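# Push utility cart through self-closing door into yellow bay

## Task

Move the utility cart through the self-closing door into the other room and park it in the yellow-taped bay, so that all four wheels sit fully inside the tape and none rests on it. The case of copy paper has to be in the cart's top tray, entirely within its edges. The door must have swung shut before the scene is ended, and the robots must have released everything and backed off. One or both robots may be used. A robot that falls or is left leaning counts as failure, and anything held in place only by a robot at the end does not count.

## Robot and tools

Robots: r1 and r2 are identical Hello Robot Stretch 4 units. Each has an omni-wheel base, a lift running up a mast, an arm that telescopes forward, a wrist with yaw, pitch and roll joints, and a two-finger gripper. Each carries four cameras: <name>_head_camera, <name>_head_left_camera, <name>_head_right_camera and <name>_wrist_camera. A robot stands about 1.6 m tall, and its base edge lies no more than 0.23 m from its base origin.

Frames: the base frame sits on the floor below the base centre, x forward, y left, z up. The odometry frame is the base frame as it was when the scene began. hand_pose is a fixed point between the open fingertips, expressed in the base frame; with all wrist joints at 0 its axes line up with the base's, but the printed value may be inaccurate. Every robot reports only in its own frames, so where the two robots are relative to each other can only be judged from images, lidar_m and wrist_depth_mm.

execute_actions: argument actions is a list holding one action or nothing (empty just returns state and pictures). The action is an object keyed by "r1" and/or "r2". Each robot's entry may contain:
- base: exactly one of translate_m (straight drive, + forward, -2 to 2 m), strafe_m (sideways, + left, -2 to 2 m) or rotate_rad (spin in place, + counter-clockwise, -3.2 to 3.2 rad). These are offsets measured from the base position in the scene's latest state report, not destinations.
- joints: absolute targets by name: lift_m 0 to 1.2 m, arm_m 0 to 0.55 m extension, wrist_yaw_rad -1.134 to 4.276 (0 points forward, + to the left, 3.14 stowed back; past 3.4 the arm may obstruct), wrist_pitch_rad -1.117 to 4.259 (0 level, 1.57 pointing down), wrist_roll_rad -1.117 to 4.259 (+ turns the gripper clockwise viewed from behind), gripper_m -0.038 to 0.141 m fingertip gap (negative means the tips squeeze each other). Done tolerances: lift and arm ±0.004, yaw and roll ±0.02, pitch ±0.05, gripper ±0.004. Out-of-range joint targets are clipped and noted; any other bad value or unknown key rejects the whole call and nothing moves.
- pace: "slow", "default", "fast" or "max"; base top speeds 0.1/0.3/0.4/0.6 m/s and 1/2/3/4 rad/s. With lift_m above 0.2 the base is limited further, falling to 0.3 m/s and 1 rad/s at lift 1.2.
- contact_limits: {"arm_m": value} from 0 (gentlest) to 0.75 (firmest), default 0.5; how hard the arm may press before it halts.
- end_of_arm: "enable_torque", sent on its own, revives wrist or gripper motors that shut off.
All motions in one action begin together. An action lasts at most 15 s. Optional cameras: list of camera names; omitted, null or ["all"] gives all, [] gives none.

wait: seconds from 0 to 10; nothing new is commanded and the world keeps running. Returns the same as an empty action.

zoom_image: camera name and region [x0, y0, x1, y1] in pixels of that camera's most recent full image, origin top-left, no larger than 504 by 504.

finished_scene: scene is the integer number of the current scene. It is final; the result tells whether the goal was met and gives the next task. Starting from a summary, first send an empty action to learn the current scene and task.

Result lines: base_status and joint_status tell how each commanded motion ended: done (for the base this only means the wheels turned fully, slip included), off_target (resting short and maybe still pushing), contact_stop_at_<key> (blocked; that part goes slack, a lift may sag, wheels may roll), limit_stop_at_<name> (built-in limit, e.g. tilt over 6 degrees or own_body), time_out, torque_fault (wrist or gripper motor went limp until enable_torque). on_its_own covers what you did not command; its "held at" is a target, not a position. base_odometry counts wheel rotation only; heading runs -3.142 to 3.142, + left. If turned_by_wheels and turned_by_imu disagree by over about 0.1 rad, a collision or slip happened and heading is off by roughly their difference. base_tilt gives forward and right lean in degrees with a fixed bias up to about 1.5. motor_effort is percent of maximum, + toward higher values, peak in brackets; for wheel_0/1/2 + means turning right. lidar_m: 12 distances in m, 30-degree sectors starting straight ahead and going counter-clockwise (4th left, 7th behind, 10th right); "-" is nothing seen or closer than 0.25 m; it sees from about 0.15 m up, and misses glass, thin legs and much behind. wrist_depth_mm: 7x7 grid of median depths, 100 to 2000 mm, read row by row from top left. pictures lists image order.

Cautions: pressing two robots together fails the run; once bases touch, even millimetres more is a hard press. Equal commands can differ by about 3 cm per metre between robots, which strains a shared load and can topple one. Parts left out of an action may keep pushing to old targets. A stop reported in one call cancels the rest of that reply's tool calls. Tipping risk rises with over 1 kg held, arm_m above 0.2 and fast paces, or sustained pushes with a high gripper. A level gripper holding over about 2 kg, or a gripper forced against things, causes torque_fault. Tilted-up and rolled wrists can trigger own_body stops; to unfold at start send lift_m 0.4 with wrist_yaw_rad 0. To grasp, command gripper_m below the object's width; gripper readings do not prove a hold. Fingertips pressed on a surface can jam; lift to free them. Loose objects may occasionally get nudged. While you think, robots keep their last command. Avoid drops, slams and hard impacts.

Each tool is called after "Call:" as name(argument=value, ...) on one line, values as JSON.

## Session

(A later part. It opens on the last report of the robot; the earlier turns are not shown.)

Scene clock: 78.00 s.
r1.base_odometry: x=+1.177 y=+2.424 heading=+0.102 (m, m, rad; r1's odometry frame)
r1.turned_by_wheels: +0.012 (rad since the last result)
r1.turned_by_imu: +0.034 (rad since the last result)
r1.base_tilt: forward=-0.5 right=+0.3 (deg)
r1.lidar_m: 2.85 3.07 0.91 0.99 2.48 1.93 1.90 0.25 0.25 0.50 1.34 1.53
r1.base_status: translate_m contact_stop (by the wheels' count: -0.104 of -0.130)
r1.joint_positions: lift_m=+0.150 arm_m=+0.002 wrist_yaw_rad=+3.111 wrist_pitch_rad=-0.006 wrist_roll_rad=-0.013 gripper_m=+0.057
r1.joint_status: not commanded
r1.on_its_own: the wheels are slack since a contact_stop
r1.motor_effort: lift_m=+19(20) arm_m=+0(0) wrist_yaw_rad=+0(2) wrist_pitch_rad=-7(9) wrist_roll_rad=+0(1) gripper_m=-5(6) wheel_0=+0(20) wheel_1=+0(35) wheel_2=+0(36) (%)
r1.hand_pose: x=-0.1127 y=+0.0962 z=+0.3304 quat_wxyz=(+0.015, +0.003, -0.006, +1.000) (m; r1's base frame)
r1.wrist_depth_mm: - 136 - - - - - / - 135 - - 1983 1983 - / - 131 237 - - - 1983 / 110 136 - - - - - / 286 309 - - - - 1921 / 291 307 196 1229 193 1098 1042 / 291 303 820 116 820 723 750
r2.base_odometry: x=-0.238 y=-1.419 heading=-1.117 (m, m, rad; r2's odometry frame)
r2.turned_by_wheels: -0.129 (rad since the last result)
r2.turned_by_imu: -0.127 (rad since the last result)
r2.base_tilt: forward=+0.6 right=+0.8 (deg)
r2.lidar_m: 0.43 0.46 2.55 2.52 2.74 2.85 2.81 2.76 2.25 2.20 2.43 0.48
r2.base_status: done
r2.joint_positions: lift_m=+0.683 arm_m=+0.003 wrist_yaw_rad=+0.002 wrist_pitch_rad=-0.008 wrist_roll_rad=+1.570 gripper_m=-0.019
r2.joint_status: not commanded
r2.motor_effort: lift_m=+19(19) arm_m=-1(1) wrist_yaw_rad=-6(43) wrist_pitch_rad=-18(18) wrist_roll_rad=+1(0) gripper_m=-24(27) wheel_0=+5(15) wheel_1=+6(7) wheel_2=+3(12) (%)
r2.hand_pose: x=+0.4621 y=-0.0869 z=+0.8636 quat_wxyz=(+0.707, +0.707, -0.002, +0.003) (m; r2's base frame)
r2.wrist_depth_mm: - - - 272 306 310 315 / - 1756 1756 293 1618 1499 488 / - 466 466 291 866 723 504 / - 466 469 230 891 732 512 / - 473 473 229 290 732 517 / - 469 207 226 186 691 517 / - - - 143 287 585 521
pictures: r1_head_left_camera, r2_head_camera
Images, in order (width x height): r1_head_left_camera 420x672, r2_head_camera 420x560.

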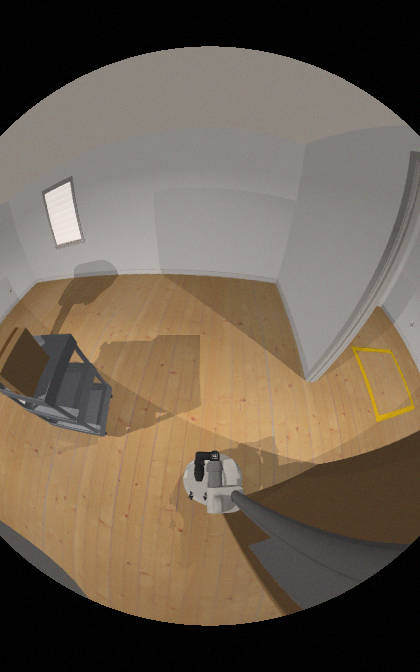

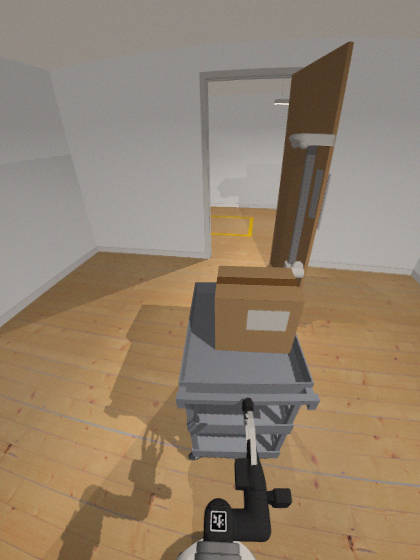

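Call:
execute_actions(actions=[{"r1":{"base":{"strafe_m":0.06},"pace":"slow"},"r2":{"base":{"translate_m":0.35},"joints":{"gripper_m":-0.035}}}], cameras=["r1_head_left_camera","r2_head_camera","r2_wrist_camera"])

Scene clock: 82.67 s.
r1.base_odometry: x=+1.171 y=+2.483 heading=+0.102 (m, m, rad; r1's odometry frame)
r1.turned_by_wheels: +0.000 (rad since the last result)
r1.turned_by_imu: +0.000 (rad since the last result)
r1.base_tilt: forward=-0.5 right=+0.2 (deg)
r1.lidar_m: 2.86 0.68 0.53 0.92 2.46 1.94 1.89 0.26 0.25 0.49 1.39 1.61
r1.base_status: done
r1.joint_positions: lift_m=+0.150 arm_m=+0.002 wrist_yaw_rad=+3.111 wrist_pitch_rad=-0.006 wrist_roll_rad=-0.013 gripper_m=+0.057
r1.joint_status: not commanded
r1.motor_effort: lift_m=+20(20) arm_m=+0(0) wrist_yaw_rad=-1(1) wrist_pitch_rad=-8(8) wrist_roll_rad=-1(1) gripper_m=-4(7) wheel_0=-5(9) wheel_1=+4(6) wheel_2=+2(0) (%)
r1.hand_pose: x=-0.1127 y=+0.0962 z=+0.3304 quat_wxyz=(+0.015, +0.003, -0.006, +1.000) (m; r1's base frame)
r1.wrist_depth_mm: - 135 - - 1983 - 1983 / - 135 - - - - 1983 / - 131 237 - - 1983 1983 / 110 136 - - 1983 - - / 279 1921 - - - 1983 1921 / 283 1281 196 1205 193 1098 1025 / 283 820 820 116 809 715 759
r2.base_odometry: x=-0.084 y=-1.733 heading=-1.116 (m, m, rad; r2's odometry frame)
r2.turned_by_wheels: +0.000 (rad since the last result)
r2.turned_by_imu: -0.001 (rad since the last result)
r2.base_tilt: forward=+0.6 right=+0.8 (deg)
r2.lidar_m: 0.45 0.48 2.52 2.48 2.73 3.21 3.15 2.85 2.26 2.25 2.48 0.48
r2.base_status: done
r2.joint_positions: lift_m=+0.683 arm_m=+0.002 wrist_yaw_rad=-0.002 wrist_pitch_rad=-0.008 wrist_roll_rad=+1.570 gripper_m=-0.034
r2.joint_status: all done
r2.motor_effort: lift_m=+19(19) arm_m=-1(1) wrist_yaw_rad=+6(22) wrist_pitch_rad=-17(17) wrist_roll_rad=+0(1) gripper_m=-28(30) wheel_0=+3(11) wheel_1=+1(8) wheel_2=-2(14) (%)
r2.hand_pose: x=+0.4616 y=-0.0881 z=+0.8637 quat_wxyz=(+0.707, +0.707, -0.004, +0.002) (m; r2's base frame)
r2.wrist_depth_mm: - - - 274 286 1229 424 / 1537 1281 452 277 282 683 496 / - 452 455 220 282 715 512 / - 455 459 220 285 715 512 / - 469 466 223 287 732 521 / - - 209 223 183 707 517 / - - - 135 290 564 508
pictures: r1_head_left_camera, r2_head_camera, r2_wrist_camera
Images, in order (width x height): r1_head_left_camera 420x672, r2_head_camera 420x560, r2_wrist_camera 616x392.

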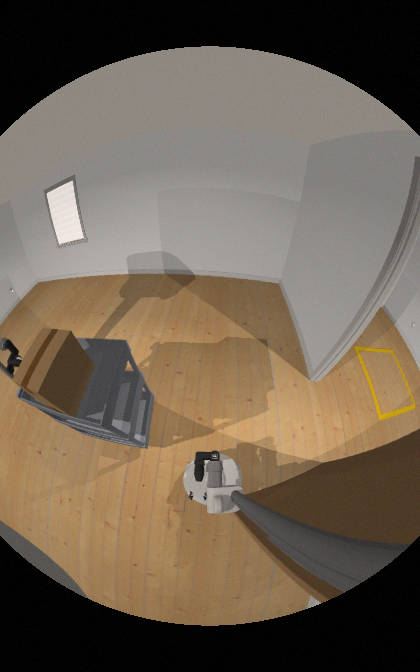

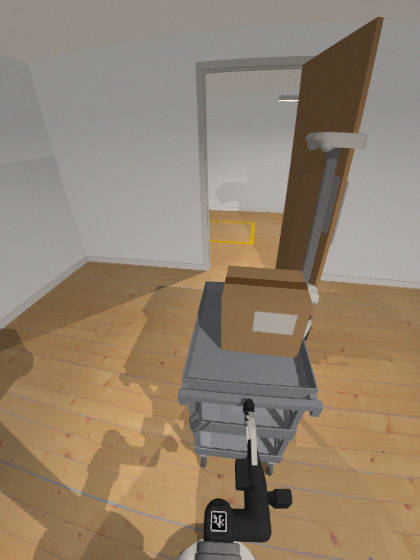

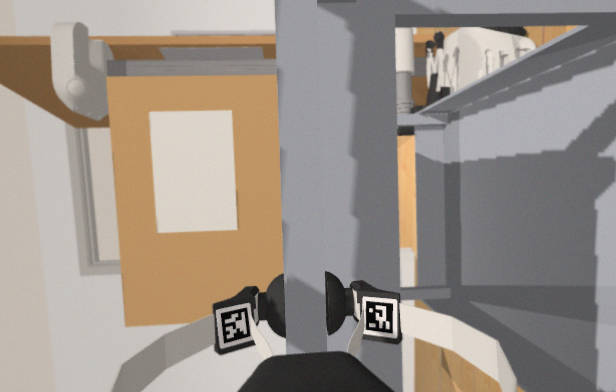

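Call:
execute_actions(actions=[{"r1":{"base":{"translate_m":-0.04},"pace":"slow"},"r2":{"base":{"strafe_m":-0.1},"pace":"slow"}}], cameras=["r2_head_camera"])

Call:
execute_actions(actions=[{"r2":{"base":{"translate_m":0.35}}}], cameras=["r1_head_left_camera","r2_head_camera"])

Scene clock: 88.97 s.
r1.base_odometry: x=+1.141 y=+2.481 heading=+0.118 (m, m, rad; r1's odometry frame)
r1.turned_by_wheels: +0.016 (rad since the last result)
r1.turned_by_imu: +0.025 (rad since the last result)
r1.base_tilt: forward=-0.3 right=+0.3 (deg)
r1.lidar_m: 2.87 0.65 0.51 0.86 2.38 1.90 1.87 0.25 0.25 0.51 1.40 1.65
r1.base_status: translate_m contact_stop (by the wheels' count: -0.030 of -0.040)
r1.joint_positions: lift_m=+0.150 arm_m=+0.002 wrist_yaw_rad=+3.111 wrist_pitch_rad=-0.006 wrist_roll_rad=-0.013 gripper_m=+0.057
r1.joint_status: not commanded
r1.on_its_own: the wheels are slack since a contact_stop
r1.motor_effort: lift_m=+19(20) arm_m=+0(0) wrist_yaw_rad=-1(2) wrist_pitch_rad=-8(8) wrist_roll_rad=-1(0) gripper_m=-5(6) wheel_0=-1(10) wheel_1=+0(21) wheel_2=+0(34) (%)
r1.hand_pose: x=-0.1127 y=+0.0962 z=+0.3304 quat_wxyz=(+0.015, +0.003, -0.006, +1.000) (m; r1's base frame)
r1.wrist_depth_mm: - 135 - - 1983 1921 1921 / - 135 - - 1983 1983 1921 / - 131 237 - 1983 1983 1983 / 110 136 - - 1983 1983 1983 / 279 1921 - - 1983 1983 1921 / 283 1255 196 1205 193 1098 1042 / 285 809 820 116 820 715 750
r2.base_odometry: x=-0.174 y=-1.777 heading=-1.116 (m, m, rad; r2's odometry frame)
r2.turned_by_wheels: +0.000 (rad since the last result)
r2.turned_by_imu: +0.002 (rad since the last result)
r2.base_tilt: forward=+0.6 right=+0.8 (deg)
r2.lidar_m: 0.41 0.44 2.62 2.57 2.81 3.22 3.19 2.74 2.18 2.16 2.38 0.48
r2.base_status: done
r2.joint_positions: lift_m=+0.683 arm_m=+0.002 wrist_yaw_rad=+0.008 wrist_pitch_rad=-0.008 wrist_roll_rad=+1.570 gripper_m=-0.034
r2.joint_status: not commanded
r2.on_its_own: wrist_yaw_rad is at rest, and its effort (-22) is outside its rest range (-13 to +13)
r2.motor_effort: lift_m=+19(19) arm_m=+0(1) wrist_yaw_rad=-22(27) wrist_pitch_rad=-17(17) wrist_roll_rad=-1(0) gripper_m=-30(29) wheel_0=+7(12) wheel_1=-2(5) wheel_2=+0(3) (%)
r2.hand_pose: x=+0.4625 y=-0.0852 z=+0.8637 quat_wxyz=(+0.707, +0.707, +0.000, +0.006) (m; r2's base frame)
r2.wrist_depth_mm: - - - 266 312 317 320 / 1366 1397 1464 297 1336 1182 477 / - 466 473 293 878 707 512 / - 466 473 229 891 715 517 / - 462 466 283 289 732 517 / - 462 208 221 183 699 521 / - 455 - 136 279 621 530
pictures: r2_head_camera
Images, in order (width x height): r2_head_camera 420x560.

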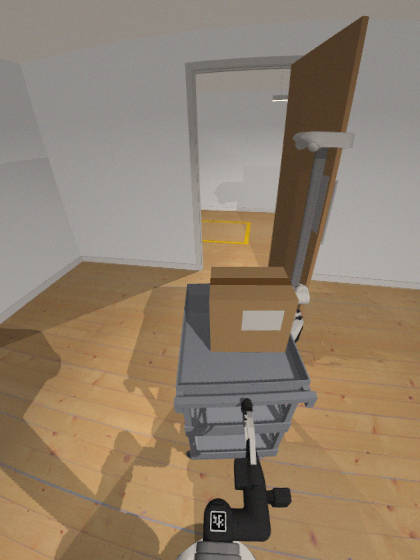

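not run: a stop came earlier in this reply.

Call:
execute_actions(actions=[{"r1":{"base":{"strafe_m":0.02},"pace":"slow"},"r2":{"base":{"translate_m":0.25}}}], cameras=["r1_head_left_camera","r2_head_camera"])

Scene clock: 92.40 s.
r1.base_odometry: x=+1.138 y=+2.500 heading=+0.118 (m, m, rad; r1's odometry frame)
r1.turned_by_wheels: +0.000 (rad since the last result)
r1.turned_by_imu: +0.000 (rad since the last result)
r1.base_tilt: forward=-0.5 right=+0.3 (deg)
r1.lidar_m: 2.87 0.27 0.31 0.78 2.39 1.90 1.88 0.25 0.25 0.51 1.40 1.71
r1.base_status: done
r1.joint_positions: lift_m=+0.150 arm_m=+0.002 wrist_yaw_rad=+3.111 wrist_pitch_rad=-0.006 wrist_roll_rad=-0.013 gripper_m=+0.057
r1.joint_status: not commanded
r1.motor_effort: lift_m=+19(19) arm_m=+0(0) wrist_yaw_rad=+0(1) wrist_pitch_rad=-7(8) wrist_roll_rad=+0(0) gripper_m=-4(5) wheel_0=-5(7) wheel_1=+3(7) wheel_2=+0(2) (%)
r1.hand_pose: x=-0.1127 y=+0.0962 z=+0.3304 quat_wxyz=(+0.015, +0.003, -0.006, +1.000) (m; r1's base frame)
r1.wrist_depth_mm: - 135 1983 1983 1983 1921 1921 / - 135 - - - 1983 1983 / - 131 238 1983 1983 1983 1921 / 110 136 - - - 1983 1983 / 276 1921 - 1983 1983 1983 1863 / 298 1255 196 1229 194 1118 1042 / 303 809 820 116 820 707 750
r2.base_odometry: x=-0.064 y=-2.001 heading=-1.116 (m, m, rad; r2's odometry frame)
r2.turned_by_wheels: +0.000 (rad since the last result)
r2.turned_by_imu: +0.000 (rad since the last result)
r2.base_tilt: forward=+0.6 right=+0.8 (deg)
r2.lidar_m: 0.45 0.48 2.59 2.55 2.77 3.45 3.44 2.77 2.23 2.20 2.39 0.48
r2.base_status: done
r2.joint_positions: lift_m=+0.683 arm_m=+0.002 wrist_yaw_rad=-0.002 wrist_pitch_rad=-0.008 wrist_roll_rad=+1.570 gripper_m=-0.034
r2.joint_status: not commanded
r2.motor_effort: lift_m=+19(19) arm_m=+0(0) wrist_yaw_rad=+6(25) wrist_pitch_rad=-17(17) wrist_roll_rad=+0(1) gripper_m=-26(29) wheel_0=+3(13) wheel_1=+1(7) wheel_2=-2(20) (%)
r2.hand_pose: x=+0.4616 y=-0.0881 z=+0.8637 quat_wxyz=(+0.707, +0.707, -0.004, +0.002) (m; r2's base frame)
r2.wrist_depth_mm: 1078 1205 1205 270 303 309 312 / 1025 1160 1182 289 1078 1008 477 / - 462 466 287 891 691 512 / - 462 469 224 289 723 508 / - 459 462 223 287 732 517 / - 462 211 220 183 691 521 / - 459 - 135 283 603 525
pictures: r1_head_left_camera, r2_head_camera
Images, in order (width x height): r1_head_left_camera 420x672, r2_head_camera 420x560.

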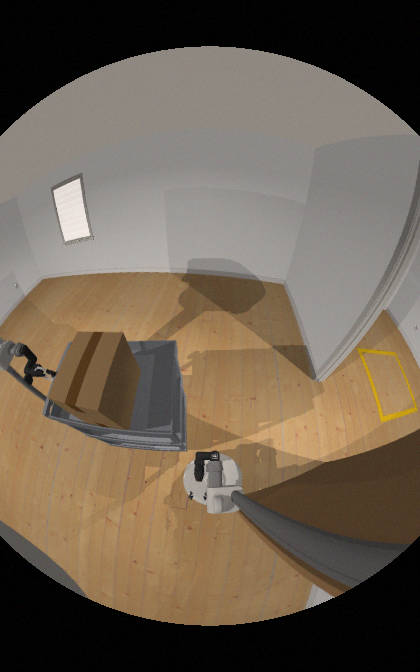

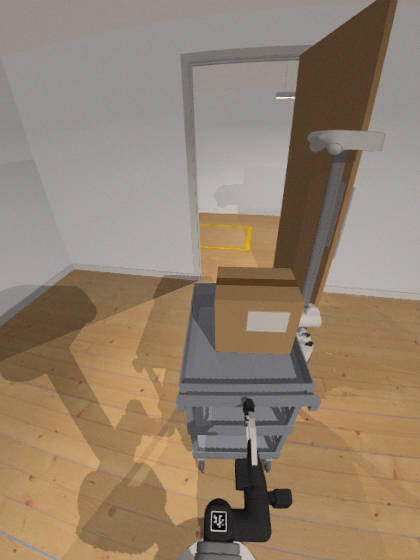

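Call:
execute_actions(actions=[{"r2":{"base":{"translate_m":-0.15}}}], cameras=[])

Call:
execute_actions(actions=[{"r2":{"base":{"strafe_m":0.4},"pace":"slow"}}], cameras=["r2_head_camera"])

Call:
execute_actions(actions=[{"r2":{"base":{"translate_m":-0.45}}}], cameras=["r1_head_left_camera","r2_head_camera"])

Scene clock: 97.93 s.
r1.base_odometry: x=+1.138 y=+2.500 heading=+0.118 (m, m, rad; r1's odometry frame)
r1.turned_by_wheels: +0.000 (rad since the last result)
r1.turned_by_imu: +0.000 (rad since the last result)
r1.base_tilt: forward=-0.6 right=+0.3 (deg)
r1.lidar_m: 2.89 0.46 0.39 0.82 2.39 1.91 1.88 0.25 0.25 0.51 1.40 1.69
r1.base_status: not commanded
r1.joint_positions: lift_m=+0.150 arm_m=+0.002 wrist_yaw_rad=+3.111 wrist_pitch_rad=-0.006 wrist_roll_rad=-0.013 gripper_m=+0.057
r1.joint_status: not commanded
r1.motor_effort: lift_m=+19(19) arm_m=+0(0) wrist_yaw_rad=+0(1) wrist_pitch_rad=-7(8) wrist_roll_rad=-1(1) gripper_m=-6(6) wheel_0=-5(5) wheel_1=+3(3) wheel_2=+0(0) (%)
r1.hand_pose: x=-0.1127 y=+0.0962 z=+0.3304 quat_wxyz=(+0.015, +0.003, -0.006, +1.000) (m; r1's base frame)
r1.wrist_depth_mm: - 135 1983 - 1983 1983 1983 / - 135 1983 1983 1983 1983 1983 / - 131 238 1983 1983 1983 1983 / 110 136 - 1983 - 1983 1983 / 276 1983 - - 1983 1921 1921 / 298 1255 196 1205 193 1098 1042 / 303 809 820 116 820 723 750
r2.base_odometry: x=-0.130 y=-1.867 heading=-1.116 (m, m, rad; r2's odometry frame)
r2.turned_by_wheels: +0.000 (rad since the last result)
r2.turned_by_imu: +0.000 (rad since the last result)
r2.base_tilt: forward=+0.6 right=+0.8 (deg)
r2.lidar_m: 0.44 0.43 2.61 2.57 2.78 3.30 3.27 2.72 2.20 2.16 2.40 0.49
r2.base_status: done
r2.joint_positions: lift_m=+0.683 arm_m=+0.002 wrist_yaw_rad=+0.003 wrist_pitch_rad=-0.008 wrist_roll_rad=+1.570 gripper_m=-0.034
r2.joint_status: not commanded
r2.motor_effort: lift_m=+19(19) arm_m=+0(0) wrist_yaw_rad=-9(9) wrist_pitch_rad=-18(18) wrist_roll_rad=+1(2) gripper_m=-31(32) wheel_0=-3(12) wheel_1=-2(9) wheel_2=+2(17) (%)
r2.hand_pose: x=+0.4620 y=-0.0866 z=+0.8636 quat_wxyz=(+0.707, +0.707, -0.002, +0.004) (m; r2's base frame)
r2.wrist_depth_mm: - - - 268 310 317 322 / 1118 1308 1281 297 1205 1118 473 / - 466 473 294 878 723 512 / - 466 473 230 917 715 517 / - 466 469 227 289 750 517 / - 462 208 223 182 683 517 / - 462 - 137 282 609 525
pictures: none
No camera images: the call's "cameras" was empty. Leave "cameras" out to get every camera's image.

Scene clock: 103.07 s.
r1.base_odometry: x=+1.138 y=+2.500 heading=+0.118 (m, m, rad; r1's odometry frame)
r1.turned_by_wheels: +0.000 (rad since the last result)
r1.turned_by_imu: +0.000 (rad since the last result)
r1.base_tilt: forward=-0.5 right=+0.3 (deg)
r1.lidar_m: 2.88 0.64 0.60 4.80 2.41 1.90 1.89 0.25 0.25 0.50 1.41 1.68
r1.base_status: not commanded
r1.joint_positions: lift_m=+0.150 arm_m=+0.002 wrist_yaw_rad=+3.111 wrist_pitch_rad=-0.006 wrist_roll_rad=-0.013 gripper_m=+0.057
r1.joint_status: not commanded
r1.motor_effort: lift_m=+19(19) arm_m=+0(0) wrist_yaw_rad=-1(0) wrist_pitch_rad=-8(7) wrist_roll_rad=-1(0) gripper_m=-7(1) wheel_0=-6(6) wheel_1=+3(3) wheel_2=+0(1) (%)
r1.hand_pose: x=-0.1127 y=+0.0962 z=+0.3304 quat_wxyz=(+0.015, +0.003, -0.006, +1.000) (m; r1's base frame)
r1.wrist_depth_mm: - 135 - 1983 1983 1983 1921 / - 135 - - 1983 - 1983 / - 131 238 - 1983 1983 1921 / 110 136 - - 1983 1983 1921 / 277 1921 - 1983 1983 1983 1921 / 300 1255 196 1229 193 1098 1042 / 303 809 809 117 820 715 759
r2.base_odometry: x=+0.230 y=-1.691 heading=-1.116 (m, m, rad; r2's odometry frame)
r2.turned_by_wheels: +0.000 (rad since the last result)
r2.turned_by_imu: -0.002 (rad since the last result)
r2.base_tilt: forward=+0.6 right=+0.8 (deg)
r2.lidar_m: 0.50 2.74 2.20 2.17 2.35 3.25 3.21 3.23 2.59 2.56 2.80 0.43
r2.base_status: done
r2.joint_positions: lift_m=+0.683 arm_m=+0.002 wrist_yaw_rad=-0.004 wrist_pitch_rad=-0.008 wrist_roll_rad=+1.570 gripper_m=-0.034
r2.joint_status: not commanded
r2.motor_effort: lift_m=+19(19) arm_m=+0(0) wrist_yaw_rad=+11(23) wrist_pitch_rad=-18(18) wrist_roll_rad=-2(1) gripper_m=-29(28) wheel_0=-6(10) wheel_1=+1(6) wheel_2=+0(2) (%)
r2.hand_pose: x=+0.4614 y=-0.0886 z=+0.8636 quat_wxyz=(+0.707, +0.707, -0.004, +0.001) (m; r2's base frame)
r2.wrist_depth_mm: 1708 373 377 163 218 707 508 / - 399 399 174 234 723 508 / - 433 433 187 252 723 512 / - 469 473 200 274 723 512 / - - - 218 300 676 512 / - - 204 224 183 1499 504 / - - - 141 392 384 413
pictures: r2_head_camera
Images, in order (width x height): r2_head_camera 420x560.

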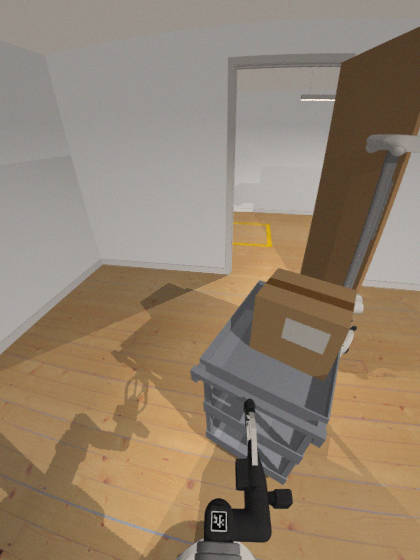

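Scene clock: 106.03 s.
r1.base_odometry: x=+1.138 y=+2.500 heading=+0.118 (m, m, rad; r1's odometry frame)
r1.turned_by_wheels: +0.000 (rad since the last result)
r1.turned_by_imu: +0.000 (rad since the last result)
r1.base_tilt: forward=-0.5 right=+0.3 (deg)
r1.lidar_m: 2.87 0.61 0.59 4.80 2.41 1.91 1.88 0.25 0.25 0.49 1.39 1.70
r1.base_status: not commanded
r1.joint_positions: lift_m=+0.150 arm_m=+0.002 wrist_yaw_rad=+3.111 wrist_pitch_rad=-0.006 wrist_roll_rad=-0.013 gripper_m=+0.057
r1.joint_status: not commanded
r1.motor_effort: lift_m=+19(19) arm_m=+0(0) wrist_yaw_rad=-1(1) wrist_pitch_rad=-8(8) wrist_roll_rad=-1(0) gripper_m=-6(6) wheel_0=-6(5) wheel_1=+3(3) wheel_2=+0(1) (%)
r1.hand_pose: x=-0.1127 y=+0.0962 z=+0.3304 quat_wxyz=(+0.015, +0.003, -0.006, +1.000) (m; r1's base frame)
r1.wrist_depth_mm: - 136 - - 1983 1983 1921 / - 135 1983 - 1983 - 1921 / - 131 238 - 1983 1983 1983 / 110 136 1983 - 1983 1983 1921 / 276 1863 - 1983 1983 1921 1921 / 300 1255 196 1229 193 1078 1025 / 303 820 820 116 820 715 759
r2.base_odometry: x=+0.032 y=-1.287 heading=-1.117 (m, m, rad; r2's odometry frame)
r2.turned_by_wheels: +0.000 (rad since the last result)
r2.turned_by_imu: +0.000 (rad since the last result)
r2.base_tilt: forward=+0.6 right=+0.8 (deg)
r2.lidar_m: 0.84 2.83 2.26 2.23 2.45 2.82 2.78 3.02 2.52 2.51 2.73 0.83
r2.base_status: done
r2.joint_positions: lift_m=+0.683 arm_m=+0.002 wrist_yaw_rad=+0.000 wrist_pitch_rad=-0.011 wrist_roll_rad=+1.570 gripper_m=-0.034
r2.joint_status: not commanded
r2.motor_effort: lift_m=+20(20) arm_m=+0(0) wrist_yaw_rad=-1(12) wrist_pitch_rad=-9(18) wrist_roll_rad=-1(1) gripper_m=-20(33) wheel_0=-3(11) wheel_1=-1(5) wheel_2=-1(10) (%)
r2.hand_pose: x=+0.4618 y=-0.0874 z=+0.8645 quat_wxyz=(+0.707, +0.707, -0.004, +0.004) (m; r2's base frame)
r2.wrist_depth_mm: - 1756 1921 1808 1661 1499 1078 / - - - 854 1138 878 878 / - - 831 676 1281 691 960 / - - 917 723 1281 741 931 / - - - - - 1025 931 / - - - 200 183 1464 1078 / - - - 142 - 1366 1138
pictures: r1_head_left_camera, r2_head_camera
Images, in order (width x height): r1_head_left_camera 420x672, r2_head_camera 420x560.

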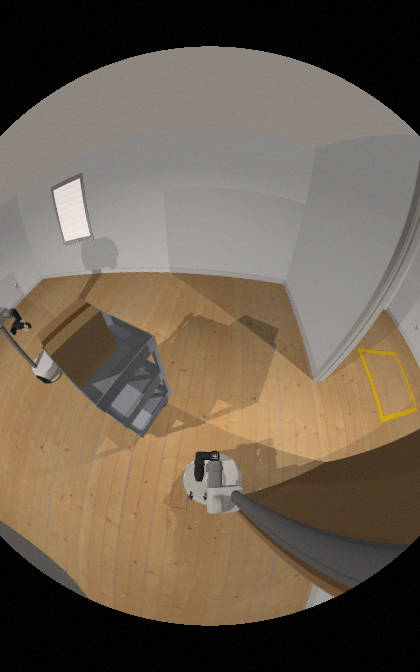

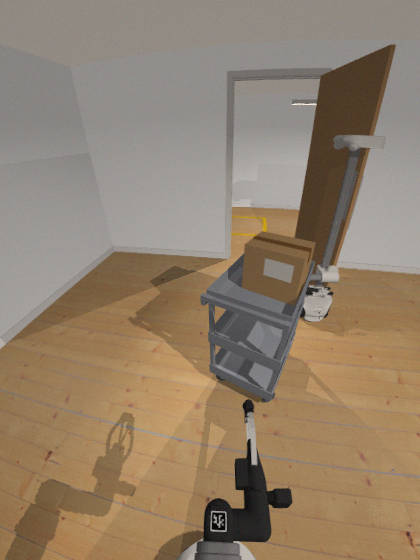

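Call:
execute_actions(actions=[{"r2":{"base":{"translate_m":0.46},"joints":{"gripper_m":0.07,"lift_m":0.68}}}], cameras=["r2_wrist_camera","r2_head_camera"])

Call:
zoom_image(camera="r2_head_camera", region=[180,320,340,480])

Scene clock: 112.03 s.
r1.base_odometry: x=+1.138 y=+2.500 heading=+0.118 (m, m, rad; r1's odometry frame)
r1.turned_by_wheels: +0.000 (rad since the last result)
r1.turned_by_imu: +0.000 (rad since the last result)
r1.base_tilt: forward=-0.6 right=+0.3 (deg)
r1.lidar_m: 2.87 0.62 0.59 4.79 2.38 1.90 1.87 0.25 0.25 0.50 1.38 1.69
r1.base_status: not commanded
r1.joint_positions: lift_m=+0.150 arm_m=+0.002 wrist_yaw_rad=+3.111 wrist_pitch_rad=-0.006 wrist_roll_rad=-0.013 gripper_m=+0.057
r1.joint_status: not commanded
r1.motor_effort: lift_m=+19(19) arm_m=+0(0) wrist_yaw_rad=+0(0) wrist_pitch_rad=-7(7) wrist_roll_rad=+0(0) gripper_m=-5(3) wheel_0=-6(6) wheel_1=+3(3) wheel_2=+0(0) (%)
r1.hand_pose: x=-0.1127 y=+0.0962 z=+0.3304 quat_wxyz=(+0.015, +0.003, -0.006, +1.000) (m; r1's base frame)
r1.wrist_depth_mm: - 136 - 1983 1983 1983 1921 / - 135 - - 1983 1983 1921 / - 131 238 - 1983 1983 1921 / 110 136 - - 1983 1983 1983 / 276 1921 - - - 1921 1863 / 298 1281 196 1229 193 1098 1042 / 303 809 820 116 820 715 759
r2.base_odometry: x=+0.234 y=-1.700 heading=-1.116 (m, m, rad; r2's odometry frame)
r2.turned_by_wheels: +0.000 (rad since the last result)
r2.turned_by_imu: +0.001 (rad since the last result)
r2.base_tilt: forward=+0.6 right=+0.8 (deg)
r2.lidar_m: 0.48 2.72 2.20 2.16 2.36 3.25 3.24 3.24 2.60 2.55 2.80 0.41
r2.base_status: done
r2.joint_positions: lift_m=+0.680 arm_m=+0.002 wrist_yaw_rad=+0.000 wrist_pitch_rad=-0.011 wrist_roll_rad=+1.570 gripper_m=+0.070
r2.joint_status: all done
r2.motor_effort: lift_m=+18(20) arm_m=+0(0) wrist_yaw_rad=-1(1) wrist_pitch_rad=-8(8) wrist_roll_rad=-3(0) gripper_m=-3(18) wheel_0=+2(5) wheel_1=+1(7) wheel_2=+1(8) (%)
r2.hand_pose: x=+0.4618 y=-0.0874 z=+0.8617 quat_wxyz=(+0.707, +0.707, -0.004, +0.004) (m; r2's base frame)
r2.wrist_depth_mm: 1618 357 364 148 204 715 504 / - 389 392 160 219 715 512 / - 413 421 172 234 715 517 / - 459 455 186 254 723 521 / - - - 202 279 654 517 / - - 211 220 196 1661 484 / - - - 142 - 387 433
pictures: r2_head_camera, r2_wrist_camera
Images, in order (width x height): r2_head_camera 420x560, r2_wrist_camera 616x392.

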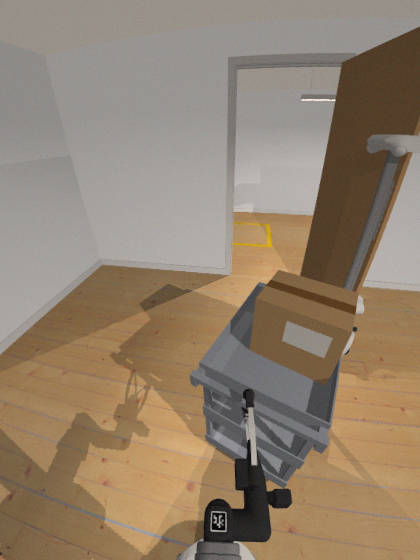

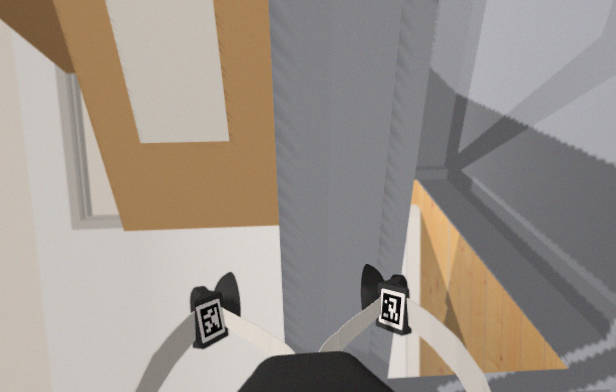

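Region (180, 320, 340, 480) of r2_head_camera's 420x560 image, scaled by 3.150, with more detail than that image has.

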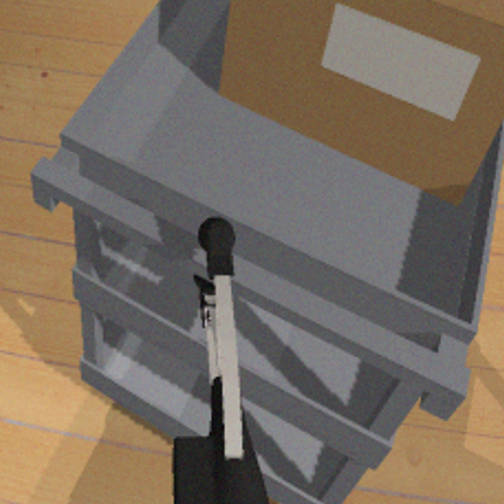

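Call:
execute_actions(actions=[{"r2":{"base":{"strafe_m":-0.04}}}], cameras=[])

Call:
execute_actions(actions=[{"r2":{"joints":{"gripper_m":-0.025}}}], cameras=["r2_wrist_camera"])

Call:
execute_actions(actions=[{"r2":{"base":{"translate_m":-0.4},"pace":"slow"}}], cameras=["r2_wrist_camera","r2_head_camera","r1_head_left_camera"])

Scene clock: 116.47 s.
r1.base_odometry: x=+1.138 y=+2.500 heading=+0.118 (m, m, rad; r1's odometry frame)
r1.turned_by_wheels: +0.000 (rad since the last result)
r1.turned_by_imu: +0.000 (rad since the last result)
r1.base_tilt: forward=-0.3 right=+0.3 (deg)
r1.lidar_m: 2.89 0.64 0.59 4.80 2.39 1.91 1.87 0.25 0.25 0.50 1.41 1.70
r1.base_status: not commanded
r1.joint_positions: lift_m=+0.150 arm_m=+0.002 wrist_yaw_rad=+3.111 wrist_pitch_rad=-0.006 wrist_roll_rad=-0.013 gripper_m=+0.057
r1.joint_status: not commanded
r1.motor_effort: lift_m=+19(19) arm_m=+0(0) wrist_yaw_rad=+0(0) wrist_pitch_rad=-8(7) wrist_roll_rad=+0(1) gripper_m=-5(3) wheel_0=-6(5) wheel_1=+3(3) wheel_2=+0(0) (%)
r1.hand_pose: x=-0.1127 y=+0.0962 z=+0.3304 quat_wxyz=(+0.015, +0.003, -0.006, +1.000) (m; r1's base frame)
r1.wrist_depth_mm: - 135 - - 1983 1983 1921 / - 135 - 1983 1983 1983 1921 / - 131 237 1983 - 1921 1983 / 110 136 - - 1983 1983 1921 / 276 1921 - 1983 1983 1983 1921 / 298 1255 196 1229 193 1098 1042 / 303 809 820 116 820 715 750
r2.base_odometry: x=+0.198 y=-1.718 heading=-1.116 (m, m, rad; r2's odometry frame)
r2.turned_by_wheels: +0.000 (rad since the last result)
r2.turned_by_imu: +0.001 (rad since the last result)
r2.base_tilt: forward=+0.5 right=+0.8 (deg)
r2.lidar_m: 0.46 2.79 2.23 2.22 2.39 3.27 3.24 3.18 2.56 2.54 2.77 0.38
r2.base_status: done
r2.joint_positions: lift_m=+0.680 arm_m=+0.002 wrist_yaw_rad=+0.000 wrist_pitch_rad=-0.011 wrist_roll_rad=+1.570 gripper_m=+0.070
r2.joint_status: not commanded
r2.motor_effort: lift_m=+18(18) arm_m=+0(0) wrist_yaw_rad=-1(1) wrist_pitch_rad=-8(8) wrist_roll_rad=-1(2) gripper_m=-4(1) wheel_0=+3(7) wheel_1=+0(9) wheel_2=+0(2) (%)
r2.hand_pose: x=+0.4618 y=-0.0874 z=+0.8617 quat_wxyz=(+0.707, +0.707, -0.004, +0.004) (m; r2's base frame)
r2.wrist_depth_mm: 1576 342 345 130 187 668 508 / - 366 368 139 198 715 508 / - 392 402 150 215 715 517 / - 433 433 161 230 732 512 / - - 473 178 254 683 512 / - - 211 194 198 1661 517 / - - - 142 - 1499 477
pictures: none
No camera images: the call's "cameras" was empty. Leave "cameras" out to get every camera's image.

Scene clock: 118.13 s.
r1.base_odometry: x=+1.138 y=+2.500 heading=+0.118 (m, m, rad; r1's odometry frame)
r1.turned_by_wheels: +0.000 (rad since the last result)
r1.turned_by_imu: +0.000 (rad since the last result)
r1.base_tilt: forward=-0.5 right=+0.3 (deg)
r1.lidar_m: 2.88 0.65 0.60 4.80 2.38 1.89 1.88 0.25 0.25 0.49 1.41 1.70
r1.base_status: not commanded
r1.joint_positions: lift_m=+0.150 arm_m=+0.002 wrist_yaw_rad=+3.111 wrist_pitch_rad=-0.006 wrist_roll_rad=-0.013 gripper_m=+0.057
r1.joint_status: not commanded
r1.motor_effort: lift_m=+19(19) arm_m=+0(0) wrist_yaw_rad=+0(0) wrist_pitch_rad=-8(7) wrist_roll_rad=+0(0) gripper_m=-4(6) wheel_0=-6(6) wheel_1=+3(3) wheel_2=+0(1) (%)
r1.hand_pose: x=-0.1127 y=+0.0962 z=+0.3304 quat_wxyz=(+0.015, +0.003, -0.006, +1.000) (m; r1's base frame)
r1.wrist_depth_mm: - 136 1983 - - 1921 1921 / - 136 - 1983 1983 1983 1921 / - 131 238 - 1983 1983 1921 / 110 136 - - 1983 1983 1983 / 276 1983 - - 1983 1983 1863 / 300 1281 196 1229 193 1118 1042 / 303 820 809 116 820 715 750
r2.base_odometry: x=+0.198 y=-1.718 heading=-1.116 (m, m, rad; r2's odometry frame)
r2.turned_by_wheels: +0.000 (rad since the last result)
r2.turned_by_imu: +0.000 (rad since the last result)
r2.base_tilt: forward=+0.6 right=+0.8 (deg)
r2.lidar_m: 0.45 2.79 2.23 2.20 2.40 3.25 3.23 3.19 2.56 2.54 2.76 0.40
r2.base_status: not commanded
r2.joint_positions: lift_m=+0.680 arm_m=+0.002 wrist_yaw_rad=-0.001 wrist_pitch_rad=-0.010 wrist_roll_rad=+1.570 gripper_m=-0.024
r2.joint_status: all done
r2.motor_effort: lift_m=+18(18) arm_m=+0(0) wrist_yaw_rad=+0(3) wrist_pitch_rad=-13(12) wrist_roll_rad=+1(0) gripper_m=-26(24) wheel_0=+3(3) wheel_1=-1(1) wheel_2=+1(1) (%)
r2.hand_pose: x=+0.4617 y=-0.0876 z=+0.8612 quat_wxyz=(+0.707, +0.707, -0.004, +0.003) (m; r2's base frame)
r2.wrist_depth_mm: 342 336 342 124 181 661 508 / - 359 364 132 192 707 508 / - 384 392 142 207 723 504 / - 418 424 154 223 715 512 / - - 462 167 243 668 512 / - - 208 183 184 1537 512 / - - - 135 296 1397 477
pictures: r2_wrist_camera
Images, in order (width x height): r2_wrist_camera 616x392.

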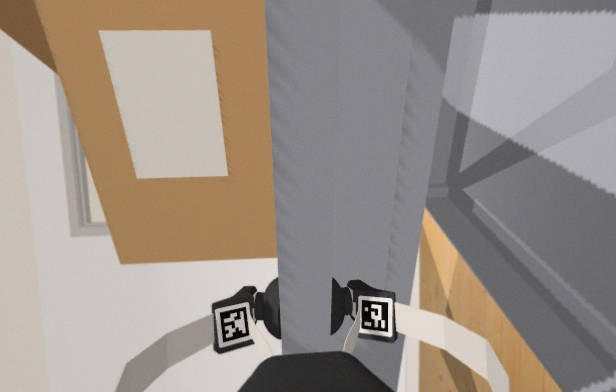

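Scene clock: 123.43 s.
r1.base_odometry: x=+1.138 y=+2.500 heading=+0.118 (m, m, rad; r1's odometry frame)
r1.turned_by_wheels: +0.000 (rad since the last result)
r1.turned_by_imu: +0.000 (rad since the last result)
r1.base_tilt: forward=-0.5 right=+0.2 (deg)
r1.lidar_m: 2.89 1.07 0.93 4.80 2.38 1.92 1.88 0.25 0.25 0.47 1.40 1.70
r1.base_status: not commanded
r1.joint_positions: lift_m=+0.150 arm_m=+0.002 wrist_yaw_rad=+3.111 wrist_pitch_rad=-0.006 wrist_roll_rad=-0.013 gripper_m=+0.057
r1.joint_status: not commanded
r1.motor_effort: lift_m=+19(19) arm_m=+0(0) wrist_yaw_rad=+0(0) wrist_pitch_rad=-7(8) wrist_roll_rad=+0(1) gripper_m=-5(4) wheel_0=-6(5) wheel_1=+3(3) wheel_2=+0(1) (%)
r1.hand_pose: x=-0.1127 y=+0.0962 z=+0.3304 quat_wxyz=(+0.015, +0.003, -0.006, +1.000) (m; r1's base frame)
r1.wrist_depth_mm: - 135 - - 1983 1983 1921 / - 135 - - 1983 1983 1983 / - 131 238 - 1921 1983 1921 / 110 136 - - 1983 1921 1983 / 276 1921 - 1983 1983 1983 1863 / 300 1281 196 1229 193 1098 1042 / 303 820 809 117 820 715 759
r2.base_odometry: x=+0.023 y=-1.359 heading=-1.116 (m, m, rad; r2's odometry frame)
r2.turned_by_wheels: +0.000 (rad since the last result)
r2.turned_by_imu: +0.002 (rad since the last result)
r2.base_tilt: forward=+0.7 right=+0.7 (deg)
r2.lidar_m: 0.42 0.47 2.29 2.28 2.47 2.87 2.83 3.08 2.49 2.47 2.69 0.43
r2.base_status: done
r2.joint_positions: lift_m=+0.680 arm_m=+0.002 wrist_yaw_rad=+0.006 wrist_pitch_rad=-0.010 wrist_roll_rad=+1.570 gripper_m=-0.024
r2.joint_status: not commanded
r2.on_its_own: wrist_yaw_rad is at rest, and its effort (-18) is outside its rest range (-13 to +13)
r2.motor_effort: lift_m=+18(18) arm_m=+0(0) wrist_yaw_rad=-18(22) wrist_pitch_rad=-13(13) wrist_roll_rad=-1(0) gripper_m=-25(27) wheel_0=-2(10) wheel_1=-4(4) wheel_2=+5(10) (%)
r2.hand_pose: x=+0.4623 y=-0.0856 z=+0.8612 quat_wxyz=(+0.707, +0.707, -0.001, +0.006) (m; r2's base frame)
r2.wrist_depth_mm: 1808 1661 1808 159 218 1397 459 / - 384 389 164 225 715 512 / - 399 404 169 231 723 504 / - 415 418 175 237 723 517 / - 436 436 180 246 723 508 / - 452 207 185 185 668 525 / - - - 135 260 559 500
pictures: r1_head_left_camera, r2_head_camera, r2_wrist_camera
Images, in order (width x height): r1_head_left_camera 420x672, r2_head_camera 420x560, r2_wrist_camera 616x392.

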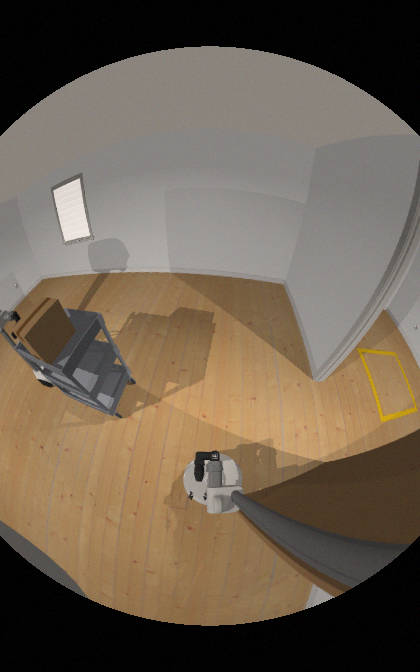

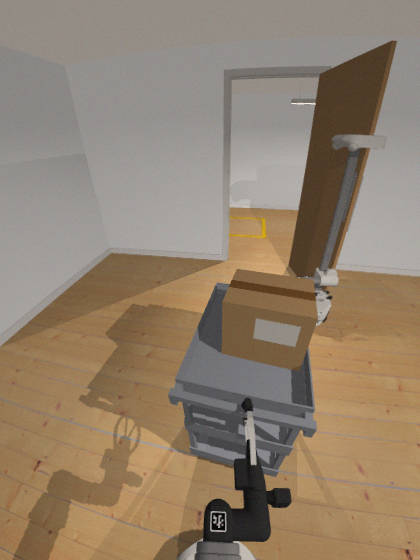

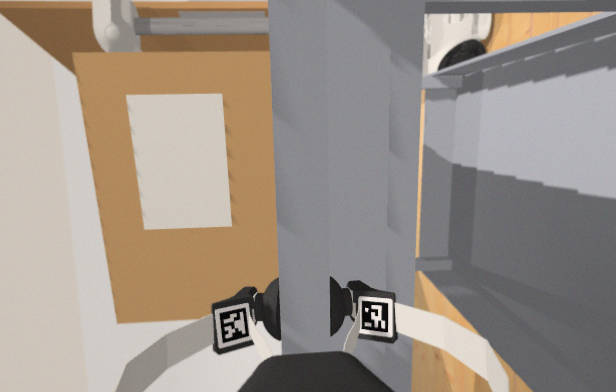

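Call:
execute_actions(actions=[{"r2":{"base":{"rotate_rad":-0.12},"pace":"slow"}}], cameras=["r2_head_camera"])

Call:
execute_actions(actions=[{"r2":{"base":{"translate_m":0.4}}}], cameras=["r2_wrist_camera","r2_head_camera","r1_head_left_camera"])

Scene clock: 127.30 s.
r1.base_odometry: x=+1.138 y=+2.500 heading=+0.118 (m, m, rad; r1's odometry frame)
r1.turned_by_wheels: +0.000 (rad since the last result)
r1.turned_by_imu: +0.000 (rad since the last result)
r1.base_tilt: forward=-0.6 right=+0.2 (deg)
r1.lidar_m: 2.89 1.12 0.92 4.81 2.41 1.92 1.89 0.25 0.25 0.48 1.41 1.69
r1.base_status: not commanded
r1.joint_positions: lift_m=+0.150 arm_m=+0.002 wrist_yaw_rad=+3.111 wrist_pitch_rad=-0.006 wrist_roll_rad=-0.013 gripper_m=+0.057
r1.joint_status: not commanded
r1.motor_effort: lift_m=+19(19) arm_m=+0(0) wrist_yaw_rad=+0(0) wrist_pitch_rad=-8(8) wrist_roll_rad=+1(1) gripper_m=-4(6) wheel_0=-6(5) wheel_1=+3(3) wheel_2=+0(1) (%)
r1.hand_pose: x=-0.1127 y=+0.0962 z=+0.3304 quat_wxyz=(+0.015, +0.003, -0.006, +1.000) (m; r1's base frame)
r1.wrist_depth_mm: - 135 - 1983 1983 1983 1983 / - 135 - 1983 - 1983 1921 / - 131 238 - 1983 1983 1983 / 110 136 - - 1983 1983 1983 / 276 1921 - 1983 1983 1983 1921 / 298 1281 196 1205 193 1098 1025 / 301 809 820 117 820 715 759
r2.base_odometry: x=+0.023 y=-1.359 heading=-1.236 (m, m, rad; r2's odometry frame)
r2.turned_by_wheels: -0.119 (rad since the last result)
r2.turned_by_imu: -0.118 (rad since the last result)
r2.base_tilt: forward=+0.6 right=+0.8 (deg)
r2.lidar_m: 0.39 0.41 2.34 2.26 2.33 2.91 2.84 2.98 2.56 2.47 2.60 0.45
r2.base_status: done
r2.joint_positions: lift_m=+0.680 arm_m=+0.002 wrist_yaw_rad=+0.000 wrist_pitch_rad=-0.010 wrist_roll_rad=+1.570 gripper_m=-0.024
r2.joint_status: not commanded
r2.motor_effort: lift_m=+18(18) arm_m=+0(0) wrist_yaw_rad=-1(47) wrist_pitch_rad=-13(12) wrist_roll_rad=+0(1) gripper_m=-21(26) wheel_0=+4(15) wheel_1=+4(4) wheel_2=+2(11) (%)
r2.hand_pose: x=+0.4618 y=-0.0874 z=+0.8612 quat_wxyz=(+0.707, +0.707, -0.003, +0.003) (m; r2's base frame)
r2.wrist_depth_mm: - - - 186 250 259 264 / - 1808 1808 184 249 1576 477 / - 415 421 185 248 723 512 / - 421 424 185 247 732 512 / - 421 427 183 246 723 521 / - 424 207 182 184 699 517 / - 421 430 137 244 627 525
pictures: r2_head_camera
Images, in order (width x height): r2_head_camera 420x560.

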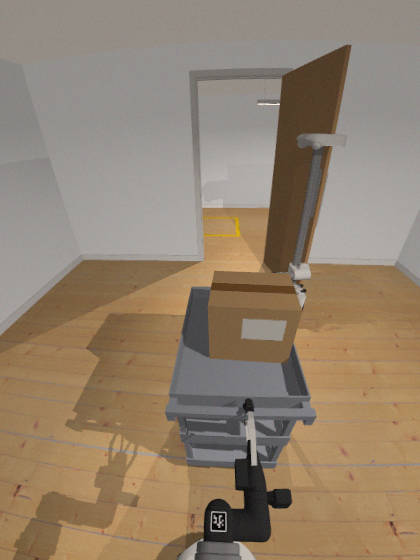

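Scene clock: 130.10 s.
r1.base_odometry: x=+1.138 y=+2.500 heading=+0.118 (m, m, rad; r1's odometry frame)
r1.turned_by_wheels: +0.000 (rad since the last result)
r1.turned_by_imu: +0.000 (rad since the last result)
r1.base_tilt: forward=-0.4 right=+0.2 (deg)
r1.lidar_m: 2.89 0.61 0.61 4.80 2.39 1.90 1.88 0.26 0.25 0.49 1.40 1.71
r1.base_status: not commanded
r1.joint_positions: lift_m=+0.150 arm_m=+0.002 wrist_yaw_rad=+3.111 wrist_pitch_rad=-0.006 wrist_roll_rad=-0.013 gripper_m=+0.057
r1.joint_status: not commanded
r1.motor_effort: lift_m=+19(19) arm_m=+0(0) wrist_yaw_rad=+0(0) wrist_pitch_rad=-8(8) wrist_roll_rad=-1(0) gripper_m=-4(9) wheel_0=-6(6) wheel_1=+3(3) wheel_2=+0(0) (%)
r1.hand_pose: x=-0.1127 y=+0.0962 z=+0.3304 quat_wxyz=(+0.015, +0.003, -0.006, +1.000) (m; r1's base frame)
r1.wrist_depth_mm: - 136 - - 1983 1983 1983 / - 135 1983 - 1983 1983 1983 / - 131 238 1983 1983 1983 1921 / 110 136 - 1983 1983 1983 1921 / 276 1921 - - - 1983 1863 / 300 1255 196 1205 193 1098 1042 / 303 809 809 116 809 715 750
r2.base_odometry: x=+0.154 y=-1.736 heading=-1.235 (m, m, rad; r2's odometry frame)
r2.turned_by_wheels: +0.000 (rad since the last result)
r2.turned_by_imu: +0.003 (rad since the last result)
r2.base_tilt: forward=+0.6 right=+0.8 (deg)
r2.lidar_m: 0.39 0.41 2.33 2.26 2.38 3.31 3.30 3.39 2.56 2.48 2.59 0.43
r2.base_status: done
r2.joint_positions: lift_m=+0.680 arm_m=+0.002 wrist_yaw_rad=-0.001 wrist_pitch_rad=-0.008 wrist_roll_rad=+1.570 gripper_m=-0.025
r2.joint_status: not commanded
r2.motor_effort: lift_m=+20(20) arm_m=+0(0) wrist_yaw_rad=+0(38) wrist_pitch_rad=-19(19) wrist_roll_rad=-1(1) gripper_m=-17(24) wheel_0=+3(10) wheel_1=+2(9) wheel_2=-2(20) (%)
r2.hand_pose: x=+0.4617 y=-0.0876 z=+0.8605 quat_wxyz=(+0.707, +0.707, -0.003, +0.002) (m; r2's base frame)
r2.wrist_depth_mm: 1255 1464 1464 177 242 253 256 / 1708 1661 1618 176 240 1229 480 / - 407 415 175 239 683 500 / - 413 415 174 236 715 504 / - 407 418 173 236 732 512 / - 413 415 172 186 732 521 / - 410 415 145 233 609 517
pictures: r1_head_left_camera, r2_head_camera, r2_wrist_camera
Images, in order (width x height): r1_head_left_camera 420x672, r2_head_camera 420x560, r2_wrist_camera 616x392.

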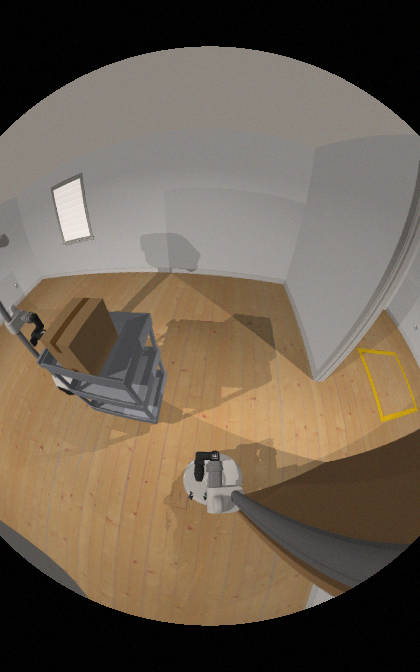

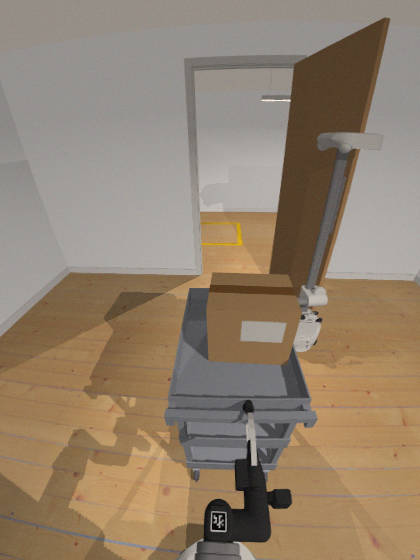

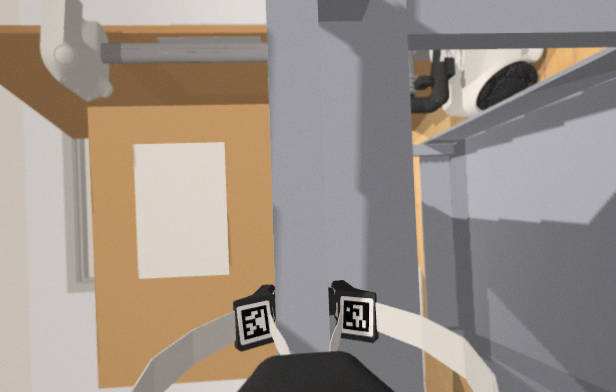

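Call:
execute_actions(actions=[{"r2":{"base":{"translate_m":0.5},"joints":{"wrist_yaw_rad":0.1}}}], cameras=["r2_head_camera","r1_head_left_camera"])

Scene clock: 135.13 s.
r1.base_odometry: x=+1.138 y=+2.500 heading=+0.118 (m, m, rad; r1's odometry frame)
r1.turned_by_wheels: +0.000 (rad since the last result)
r1.turned_by_imu: +0.000 (rad since the last result)
r1.base_tilt: forward=-0.4 right=+0.1 (deg)
r1.lidar_m: 0.43 0.47 0.68 4.80 2.40 1.91 1.87 0.25 0.25 0.49 1.40 1.70
r1.base_status: not commanded
r1.joint_positions: lift_m=+0.150 arm_m=+0.002 wrist_yaw_rad=+3.111 wrist_pitch_rad=-0.006 wrist_roll_rad=-0.013 gripper_m=+0.057
r1.joint_status: not commanded
r1.motor_effort: lift_m=+19(19) arm_m=+0(0) wrist_yaw_rad=-1(0) wrist_pitch_rad=-8(8) wrist_roll_rad=+0(0) gripper_m=-3(6) wheel_0=-5(6) wheel_1=+3(3) wheel_2=+0(0) (%)
r1.hand_pose: x=-0.1127 y=+0.0962 z=+0.3304 quat_wxyz=(+0.015, +0.003, -0.006, +1.000) (m; r1's base frame)
r1.wrist_depth_mm: - 135 - - 1983 1983 1921 / - 135 - 1983 1983 1983 1921 / - 131 237 - 1983 1983 1983 / 110 136 - 1983 1983 1983 1921 / 276 1863 - 1983 1983 1983 1921 / 300 1255 196 1229 193 1098 1042 / 303 820 809 116 820 715 750
r2.base_odometry: x=+0.319 y=-2.208 heading=-1.235 (m, m, rad; r2's odometry frame)
r2.turned_by_wheels: +0.001 (rad since the last result)
r2.turned_by_imu: +0.002 (rad since the last result)
r2.base_tilt: forward=+0.6 right=+0.8 (deg)
r2.lidar_m: 0.39 0.40 2.32 2.25 2.35 3.28 3.82 3.45 2.57 2.49 2.64 0.44
r2.base_status: done
r2.joint_positions: lift_m=+0.680 arm_m=+0.002 wrist_yaw_rad=+0.103 wrist_pitch_rad=-0.008 wrist_roll_rad=+1.570 gripper_m=-0.024
r2.joint_status: all done
r2.motor_effort: lift_m=+20(19) arm_m=+0(0) wrist_yaw_rad=-11(74) wrist_pitch_rad=-16(19) wrist_roll_rad=+0(2) gripper_m=-17(18) wheel_0=+4(11) wheel_1=+3(9) wheel_2=+0(21) (%)
r2.hand_pose: x=+0.4692 y=-0.0572 z=+0.8608 quat_wxyz=(+0.706, +0.706, +0.034, +0.040) (m; r2's base frame)
r2.wrist_depth_mm: 1397 1430 1397 172 235 247 252 / - - - 172 236 1618 477 / - 402 407 172 236 683 504 / - 410 415 172 236 732 508 / 1808 413 415 172 236 723 517 / 1863 415 418 172 186 750 517 / 1921 415 418 148 236 615 525
pictures: r1_head_left_camera, r2_head_camera
Images, in order (width x height): r1_head_left_camera 420x672, r2_head_camera 420x560.

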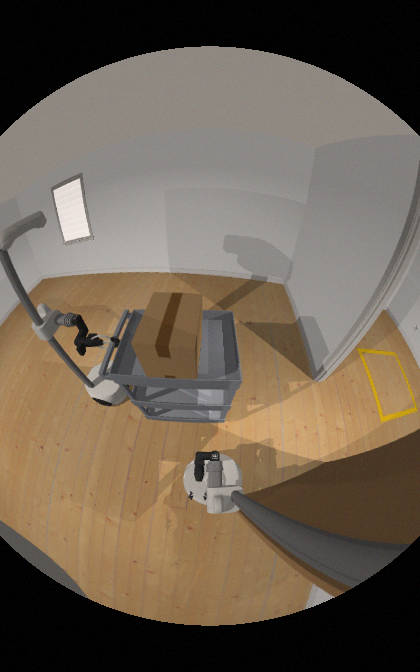

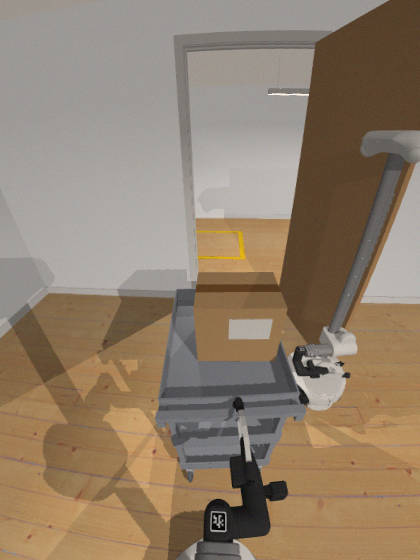

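Call:
execute_actions(actions=[{"r2":{"base":{"translate_m":0.3},"joints":{"wrist_yaw_rad":0.0},"pace":"slow"}}], cameras=["r2_head_camera","r1_head_left_camera"])

Scene clock: 141.90 s.
r1.base_odometry: x=+1.138 y=+2.500 heading=+0.118 (m, m, rad; r1's odometry frame)
r1.turned_by_wheels: +0.000 (rad since the last result)
r1.turned_by_imu: +0.000 (rad since the last result)
r1.base_tilt: forward=-0.5 right=+0.3 (deg)
r1.lidar_m: 0.41 0.43 0.80 4.80 2.38 1.91 1.88 0.25 0.25 0.47 1.41 0.46
r1.base_status: not commanded
r1.joint_positions: lift_m=+0.150 arm_m=+0.002 wrist_yaw_rad=+3.111 wrist_pitch_rad=-0.006 wrist_roll_rad=-0.013 gripper_m=+0.057
r1.joint_status: not commanded
r1.motor_effort: lift_m=+19(19) arm_m=+0(0) wrist_yaw_rad=-1(1) wrist_pitch_rad=-8(8) wrist_roll_rad=+0(1) gripper_m=-6(5) wheel_0=-6(6) wheel_1=+3(3) wheel_2=+1(0) (%)
r1.hand_pose: x=-0.1127 y=+0.0962 z=+0.3304 quat_wxyz=(+0.015, +0.003, -0.006, +1.000) (m; r1's base frame)
r1.wrist_depth_mm: - 135 - - - 1921 1921 / - 135 - 1983 1983 1983 1983 / - 131 238 - 1983 - 1921 / 110 136 - - - 1921 1983 / 277 1921 - - 1983 1921 1863 / 298 1281 195 1205 193 1098 1042 / 303 809 820 116 809 715 759
r2.base_odometry: x=+0.418 y=-2.491 heading=-1.235 (m, m, rad; r2's odometry frame)
r2.turned_by_wheels: +0.000 (rad since the last result)
r2.turned_by_imu: +0.000 (rad since the last result)
r2.base_tilt: forward=+0.6 right=+0.8 (deg)
r2.lidar_m: 0.35 0.37 2.29 2.21 2.36 3.26 4.15 3.47 2.59 2.50 0.79 0.43
r2.base_status: done
r2.joint_positions: lift_m=+0.680 arm_m=+0.002 wrist_yaw_rad=-0.004 wrist_pitch_rad=-0.009 wrist_roll_rad=+1.570 gripper_m=-0.025
r2.joint_status: all done
r2.motor_effort: lift_m=+20(20) arm_m=+0(0) wrist_yaw_rad=+10(61) wrist_pitch_rad=-15(16) wrist_roll_rad=+1(1) gripper_m=-16(18) wheel_0=+3(13) wheel_1=+3(8) wheel_2=-4(14) (%)
r2.hand_pose: x=+0.4614 y=-0.0885 z=+0.8609 quat_wxyz=(+0.707, +0.707, -0.004, +0.002) (m; r2's base frame)
r2.wrist_depth_mm: 1078 1118 1098 228 287 1118 1008 / 1366 1397 1397 264 274 1430 418 / - - - 197 263 1537 488 / - 427 430 189 251 691 512 / - 415 418 182 242 723 508 / - 404 410 176 186 723 517 / 1464 392 397 150 226 621 525
pictures: r1_head_left_camera, r2_head_camera
Images, in order (width x height): r1_head_left_camera 420x672, r2_head_camera 420x560.

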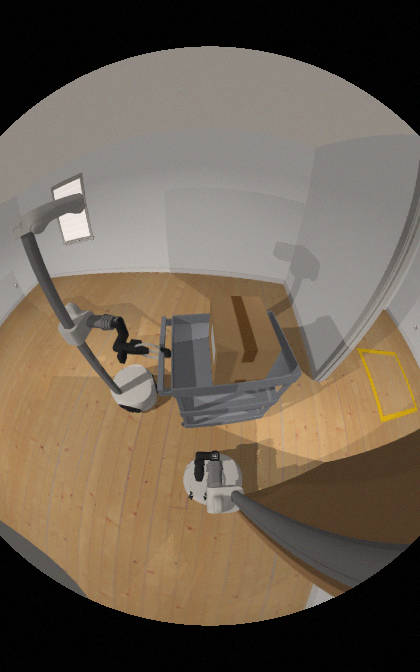

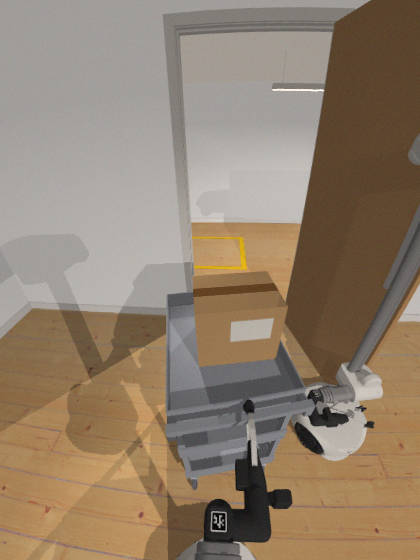

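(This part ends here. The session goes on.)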